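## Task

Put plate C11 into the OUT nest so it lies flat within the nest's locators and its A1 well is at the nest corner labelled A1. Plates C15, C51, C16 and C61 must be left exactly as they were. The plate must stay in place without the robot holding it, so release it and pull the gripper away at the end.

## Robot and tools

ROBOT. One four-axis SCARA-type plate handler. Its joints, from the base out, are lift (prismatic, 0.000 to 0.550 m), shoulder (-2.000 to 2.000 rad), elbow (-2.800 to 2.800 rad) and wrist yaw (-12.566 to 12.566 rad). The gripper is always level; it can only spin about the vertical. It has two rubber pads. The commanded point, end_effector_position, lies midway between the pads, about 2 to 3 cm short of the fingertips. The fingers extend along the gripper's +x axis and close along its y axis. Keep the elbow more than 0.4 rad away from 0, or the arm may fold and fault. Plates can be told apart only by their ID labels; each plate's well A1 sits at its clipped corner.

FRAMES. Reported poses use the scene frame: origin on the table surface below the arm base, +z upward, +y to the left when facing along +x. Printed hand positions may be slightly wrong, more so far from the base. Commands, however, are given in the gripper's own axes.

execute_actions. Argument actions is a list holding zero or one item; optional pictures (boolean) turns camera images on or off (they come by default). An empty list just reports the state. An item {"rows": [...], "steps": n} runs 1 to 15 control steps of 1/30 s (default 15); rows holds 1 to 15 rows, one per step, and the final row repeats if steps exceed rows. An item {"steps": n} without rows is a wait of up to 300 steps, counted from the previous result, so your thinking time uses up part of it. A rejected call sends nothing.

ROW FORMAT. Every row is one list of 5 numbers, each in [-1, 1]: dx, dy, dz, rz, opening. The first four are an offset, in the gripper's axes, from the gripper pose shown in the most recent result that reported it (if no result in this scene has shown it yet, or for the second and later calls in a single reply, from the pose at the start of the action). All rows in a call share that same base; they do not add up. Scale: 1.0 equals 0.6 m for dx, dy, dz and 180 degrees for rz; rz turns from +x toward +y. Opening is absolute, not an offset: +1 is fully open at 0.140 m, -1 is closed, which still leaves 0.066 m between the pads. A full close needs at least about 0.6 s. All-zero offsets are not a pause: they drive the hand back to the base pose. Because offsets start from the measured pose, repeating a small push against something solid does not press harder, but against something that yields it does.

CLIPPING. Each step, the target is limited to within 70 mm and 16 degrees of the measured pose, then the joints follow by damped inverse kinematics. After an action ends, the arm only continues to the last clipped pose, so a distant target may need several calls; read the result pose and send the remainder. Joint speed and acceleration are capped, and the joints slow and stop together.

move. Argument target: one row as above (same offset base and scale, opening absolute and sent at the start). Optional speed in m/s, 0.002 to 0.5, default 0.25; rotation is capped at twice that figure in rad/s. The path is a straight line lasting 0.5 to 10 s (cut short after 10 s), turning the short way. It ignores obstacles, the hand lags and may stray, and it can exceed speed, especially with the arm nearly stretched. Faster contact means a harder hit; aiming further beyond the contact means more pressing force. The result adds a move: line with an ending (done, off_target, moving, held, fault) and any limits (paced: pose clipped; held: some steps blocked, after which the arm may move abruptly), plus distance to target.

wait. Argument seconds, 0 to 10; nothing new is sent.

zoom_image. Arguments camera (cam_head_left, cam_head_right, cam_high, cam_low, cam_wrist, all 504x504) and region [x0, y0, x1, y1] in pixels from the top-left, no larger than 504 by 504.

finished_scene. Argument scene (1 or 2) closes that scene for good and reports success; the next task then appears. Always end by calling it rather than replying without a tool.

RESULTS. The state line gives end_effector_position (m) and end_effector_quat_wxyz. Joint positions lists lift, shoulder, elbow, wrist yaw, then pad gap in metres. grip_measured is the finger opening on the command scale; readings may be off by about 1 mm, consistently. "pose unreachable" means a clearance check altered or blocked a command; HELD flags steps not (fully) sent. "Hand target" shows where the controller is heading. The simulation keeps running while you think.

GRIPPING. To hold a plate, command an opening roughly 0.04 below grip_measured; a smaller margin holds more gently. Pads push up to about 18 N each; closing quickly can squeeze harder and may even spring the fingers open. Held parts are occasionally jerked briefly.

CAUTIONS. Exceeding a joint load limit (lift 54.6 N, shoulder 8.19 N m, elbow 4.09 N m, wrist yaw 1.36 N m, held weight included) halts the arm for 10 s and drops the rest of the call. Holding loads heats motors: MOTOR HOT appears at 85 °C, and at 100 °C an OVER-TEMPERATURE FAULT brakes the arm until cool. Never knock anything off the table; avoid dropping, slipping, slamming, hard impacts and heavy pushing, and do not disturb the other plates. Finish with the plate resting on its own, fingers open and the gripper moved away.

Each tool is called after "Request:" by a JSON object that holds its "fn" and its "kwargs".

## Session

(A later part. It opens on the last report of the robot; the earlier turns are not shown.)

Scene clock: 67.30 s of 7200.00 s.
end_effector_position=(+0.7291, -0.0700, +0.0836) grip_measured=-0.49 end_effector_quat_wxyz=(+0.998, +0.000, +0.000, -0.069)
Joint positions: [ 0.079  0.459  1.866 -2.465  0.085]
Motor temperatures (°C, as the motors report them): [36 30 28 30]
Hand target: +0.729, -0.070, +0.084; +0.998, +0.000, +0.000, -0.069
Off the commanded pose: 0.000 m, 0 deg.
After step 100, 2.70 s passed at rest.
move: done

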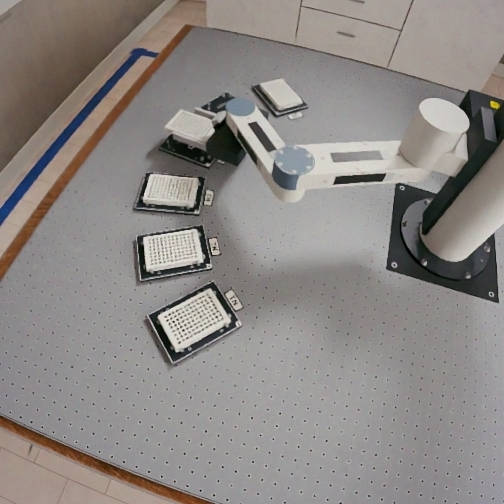

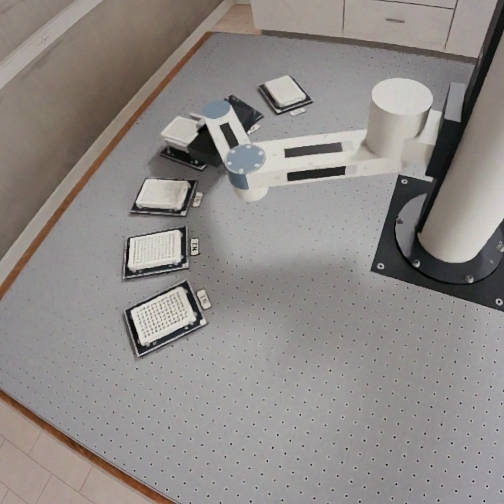

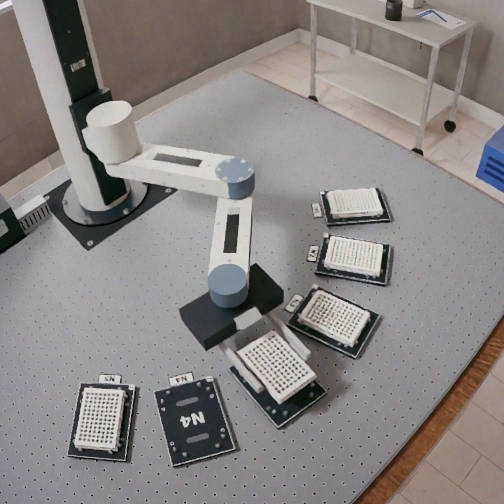

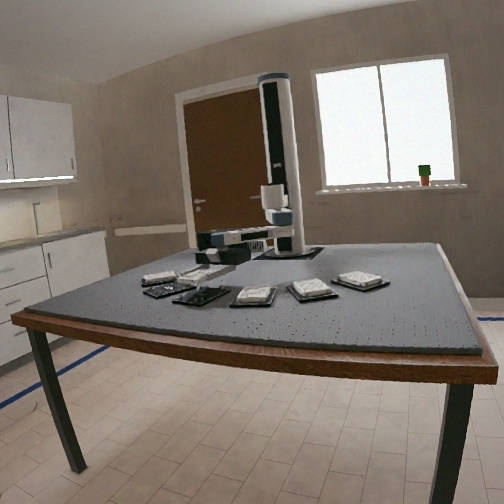

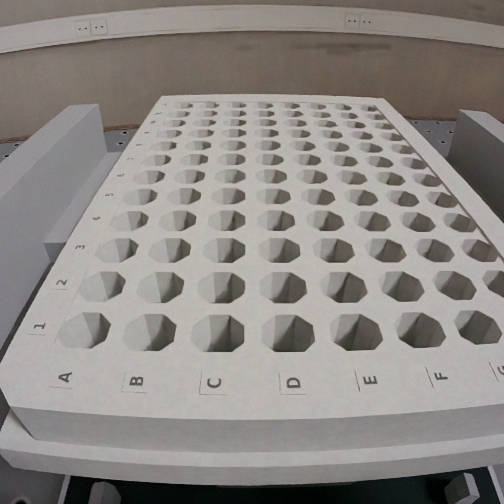

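Request:
{"fn": "move", "kwargs": {"target": [0.0018, -0.0008, -0.063, 0, -0.535], "speed": 0.08}}

Request:
{"fn": "move", "kwargs": {"target": [0, 0, -0.0255, 0, -0.535], "speed": 0.02}}

Request:
{"fn": "zoom_image", "kwargs": {"camera": "cam_high", "region": [210, 310, 340, 440]}}

Scene clock: 82.70 s of 7200.00 s.
end_effector_position=(+0.7300, -0.0706, +0.0458) grip_measured=-0.49 end_effector_quat_wxyz=(+0.998, +0.000, +0.000, -0.069)
Joint positions: [ 0.041  0.455  1.873 -2.467  0.085]
Motor temperatures (°C, as the motors report them): [36 30 28 30]
Hand target: +0.730, -0.071, +0.046; +0.998, +0.000, +0.000, -0.069
Off the commanded pose: 0.000 m, 0 deg.
After step 90, 11.67 s passed at rest.
move: done

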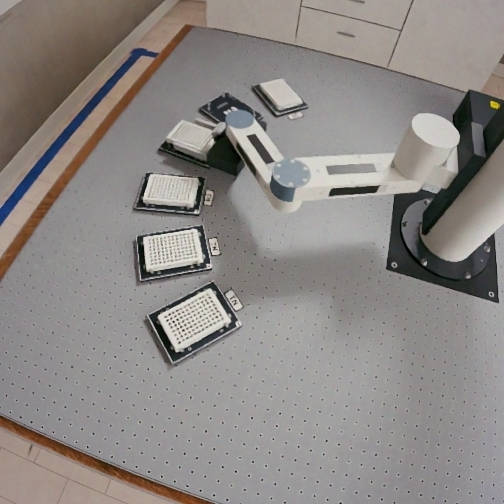

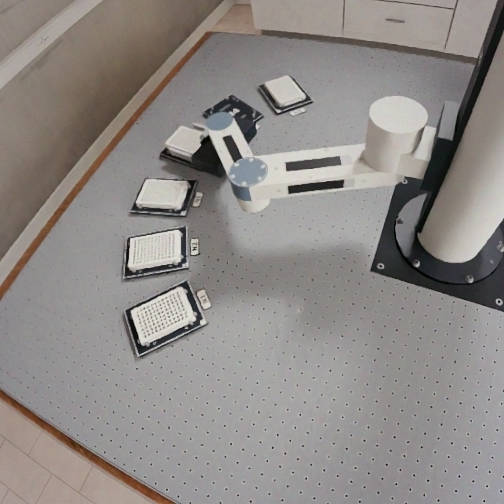

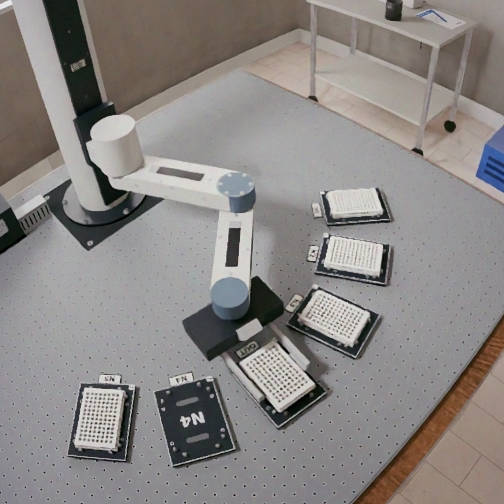

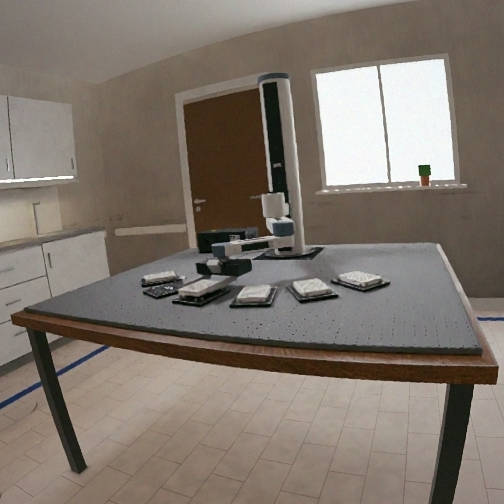

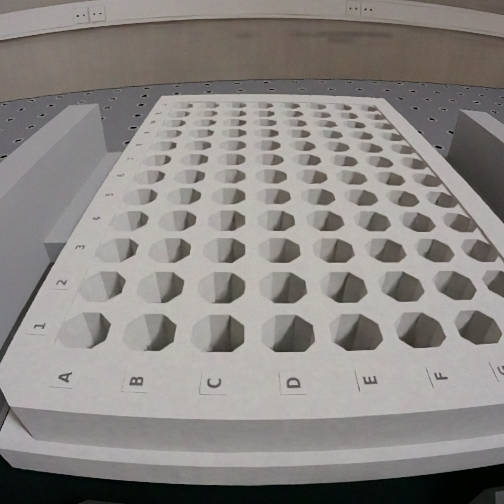

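Scene clock: 83.70 s of 7200.00 s.
end_effector_position=(+0.7300, -0.0706, +0.0304) grip_measured=-0.49 end_effector_quat_wxyz=(+0.998, +0.000, +0.000, -0.069)
Joint positions: [ 0.025  0.455  1.873 -2.467  0.085]
Motor temperatures (°C, as the motors report them): [36 30 28 30]
Hand target: +0.730, -0.071, +0.030; +0.998, +0.000, +0.000, -0.069
Off the commanded pose: 0.000 m, 0 deg.
move: done

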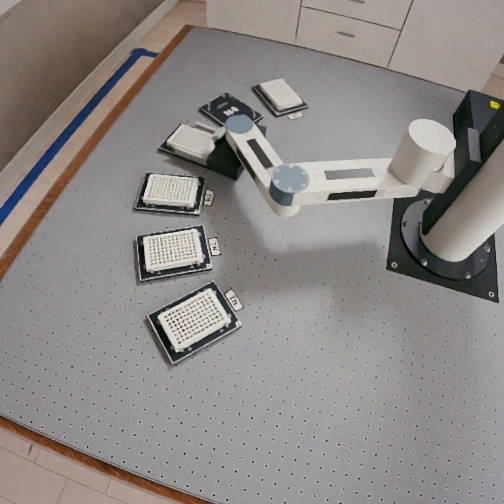

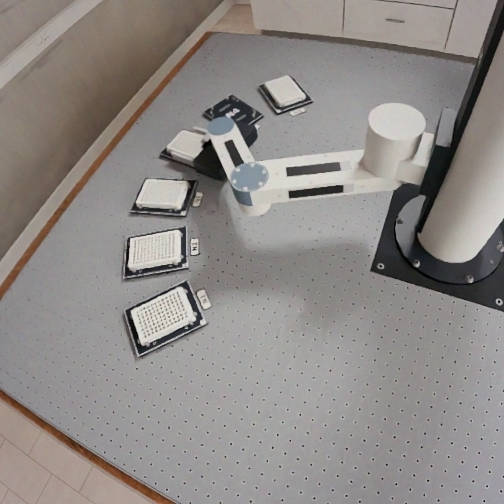

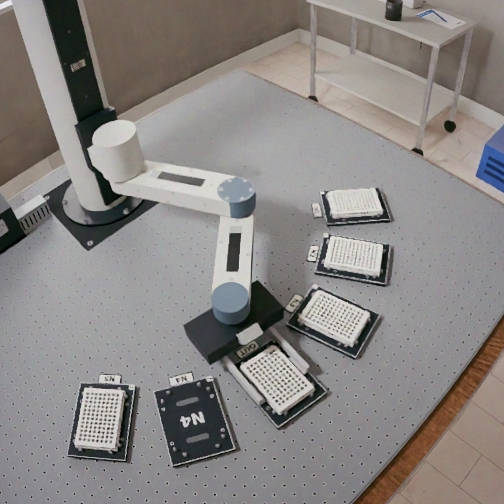

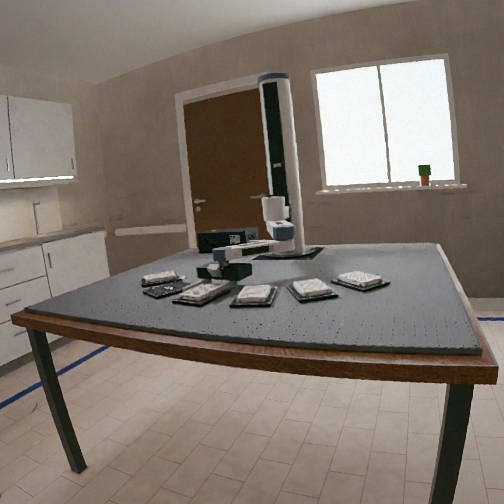

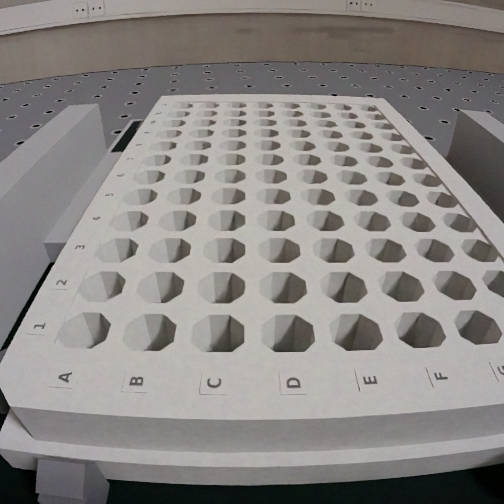

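Region (210, 310, 340, 440) of cam_high's 504x504 image, scaled by 3.877, with more detail than that image has.

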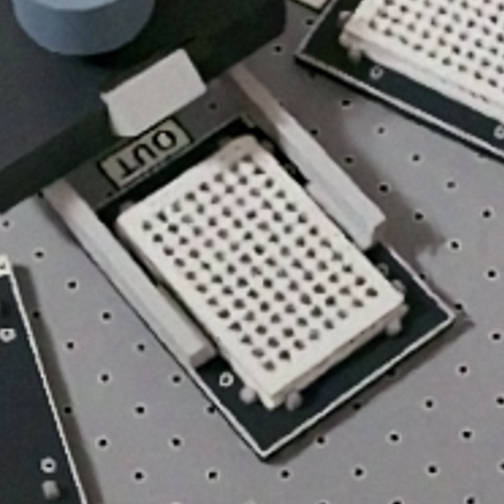

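The plate went in cleanly. Releasing and backing away.

Request:
{"fn": "execute_actions", "kwargs": {"actions": [{"rows": [[0,0,0,0,0.3]], "steps": 15}], "pictures": false}}

Request:
{"fn": "move", "kwargs": {"target": [-0.12, 0, 0.2, 0, 0.3], "speed": 0.15}}

Scene clock: 87.93 s of 7200.00 s.
end_effector_position=(+0.7300, -0.0706, +0.0304) grip_measured=+0.30 end_effector_quat_wxyz=(+0.998, +0.000, +0.000, -0.069)
Joint positions: [ 0.025  0.455  1.873 -2.467  0.114]
Motor temperatures (°C, as the motors report them): [36 30 28 30]
Hand target: +0.730, -0.071, +0.030; +0.998, +0.000, +0.000, -0.069
Off the commanded pose: 0.000 m, 0 deg.
Steps of this call (steps 1 to 90: nothing new was sent; then 0.73 s passed at rest; steps 91 to 105: all 15 steps of this action). Readings (end_effector_position):
91: (+0.7300, -0.0706, +0.0304)
92: (+0.7300, -0.0706, +0.0304)
94: (+0.7300, -0.0706, +0.0304)
98: (+0.7300, -0.0706, +0.0304)
105: the state above

Scene clock: 89.40 s of 7200.00 s.
end_effector_position=(+0.6587, -0.0606, +0.1504) grip_measured=+0.30 end_effector_quat_wxyz=(+0.998, +0.000, +0.000, -0.069)
Joint positions: [ 0.145  0.637  1.457 -2.234  0.114]
Motor temperatures (°C, as the motors report them): [36 30 28 30]
Hand target: +0.659, -0.061, +0.150; +0.998, +0.000, +0.000, -0.069
Off the commanded pose: 0.000 m, 0 deg.
move: done

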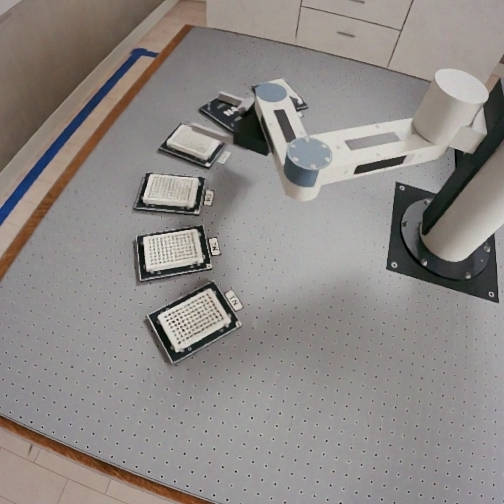

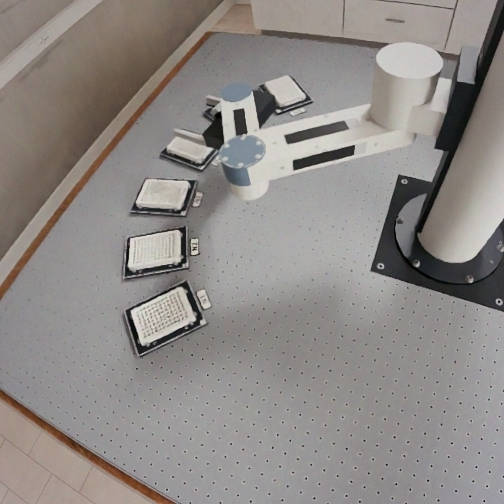

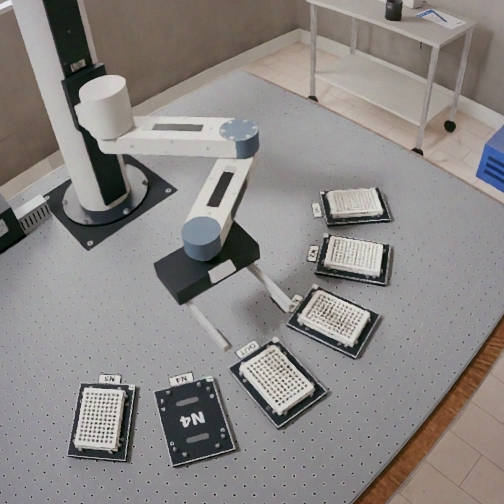

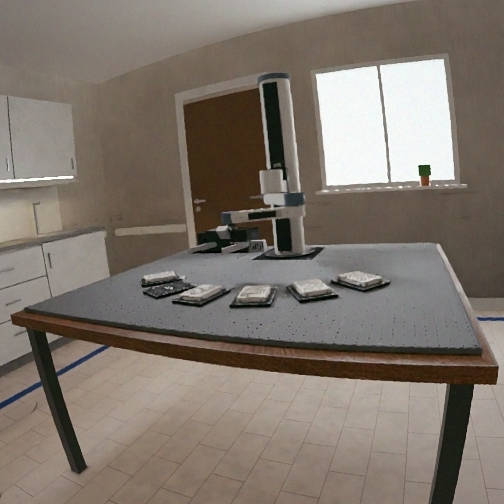

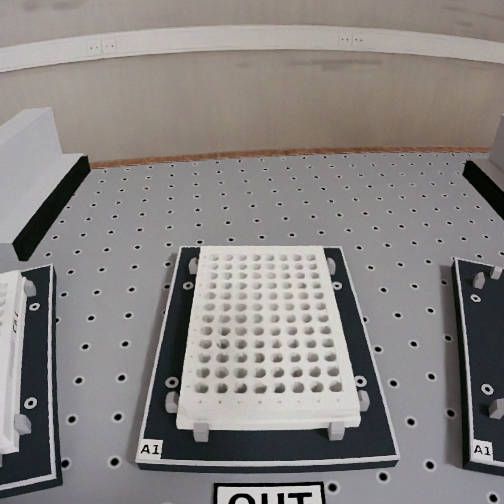

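Request:
{"fn": "finished_scene", "kwargs": {"scene": 2}}

The scene is finished: the task was done.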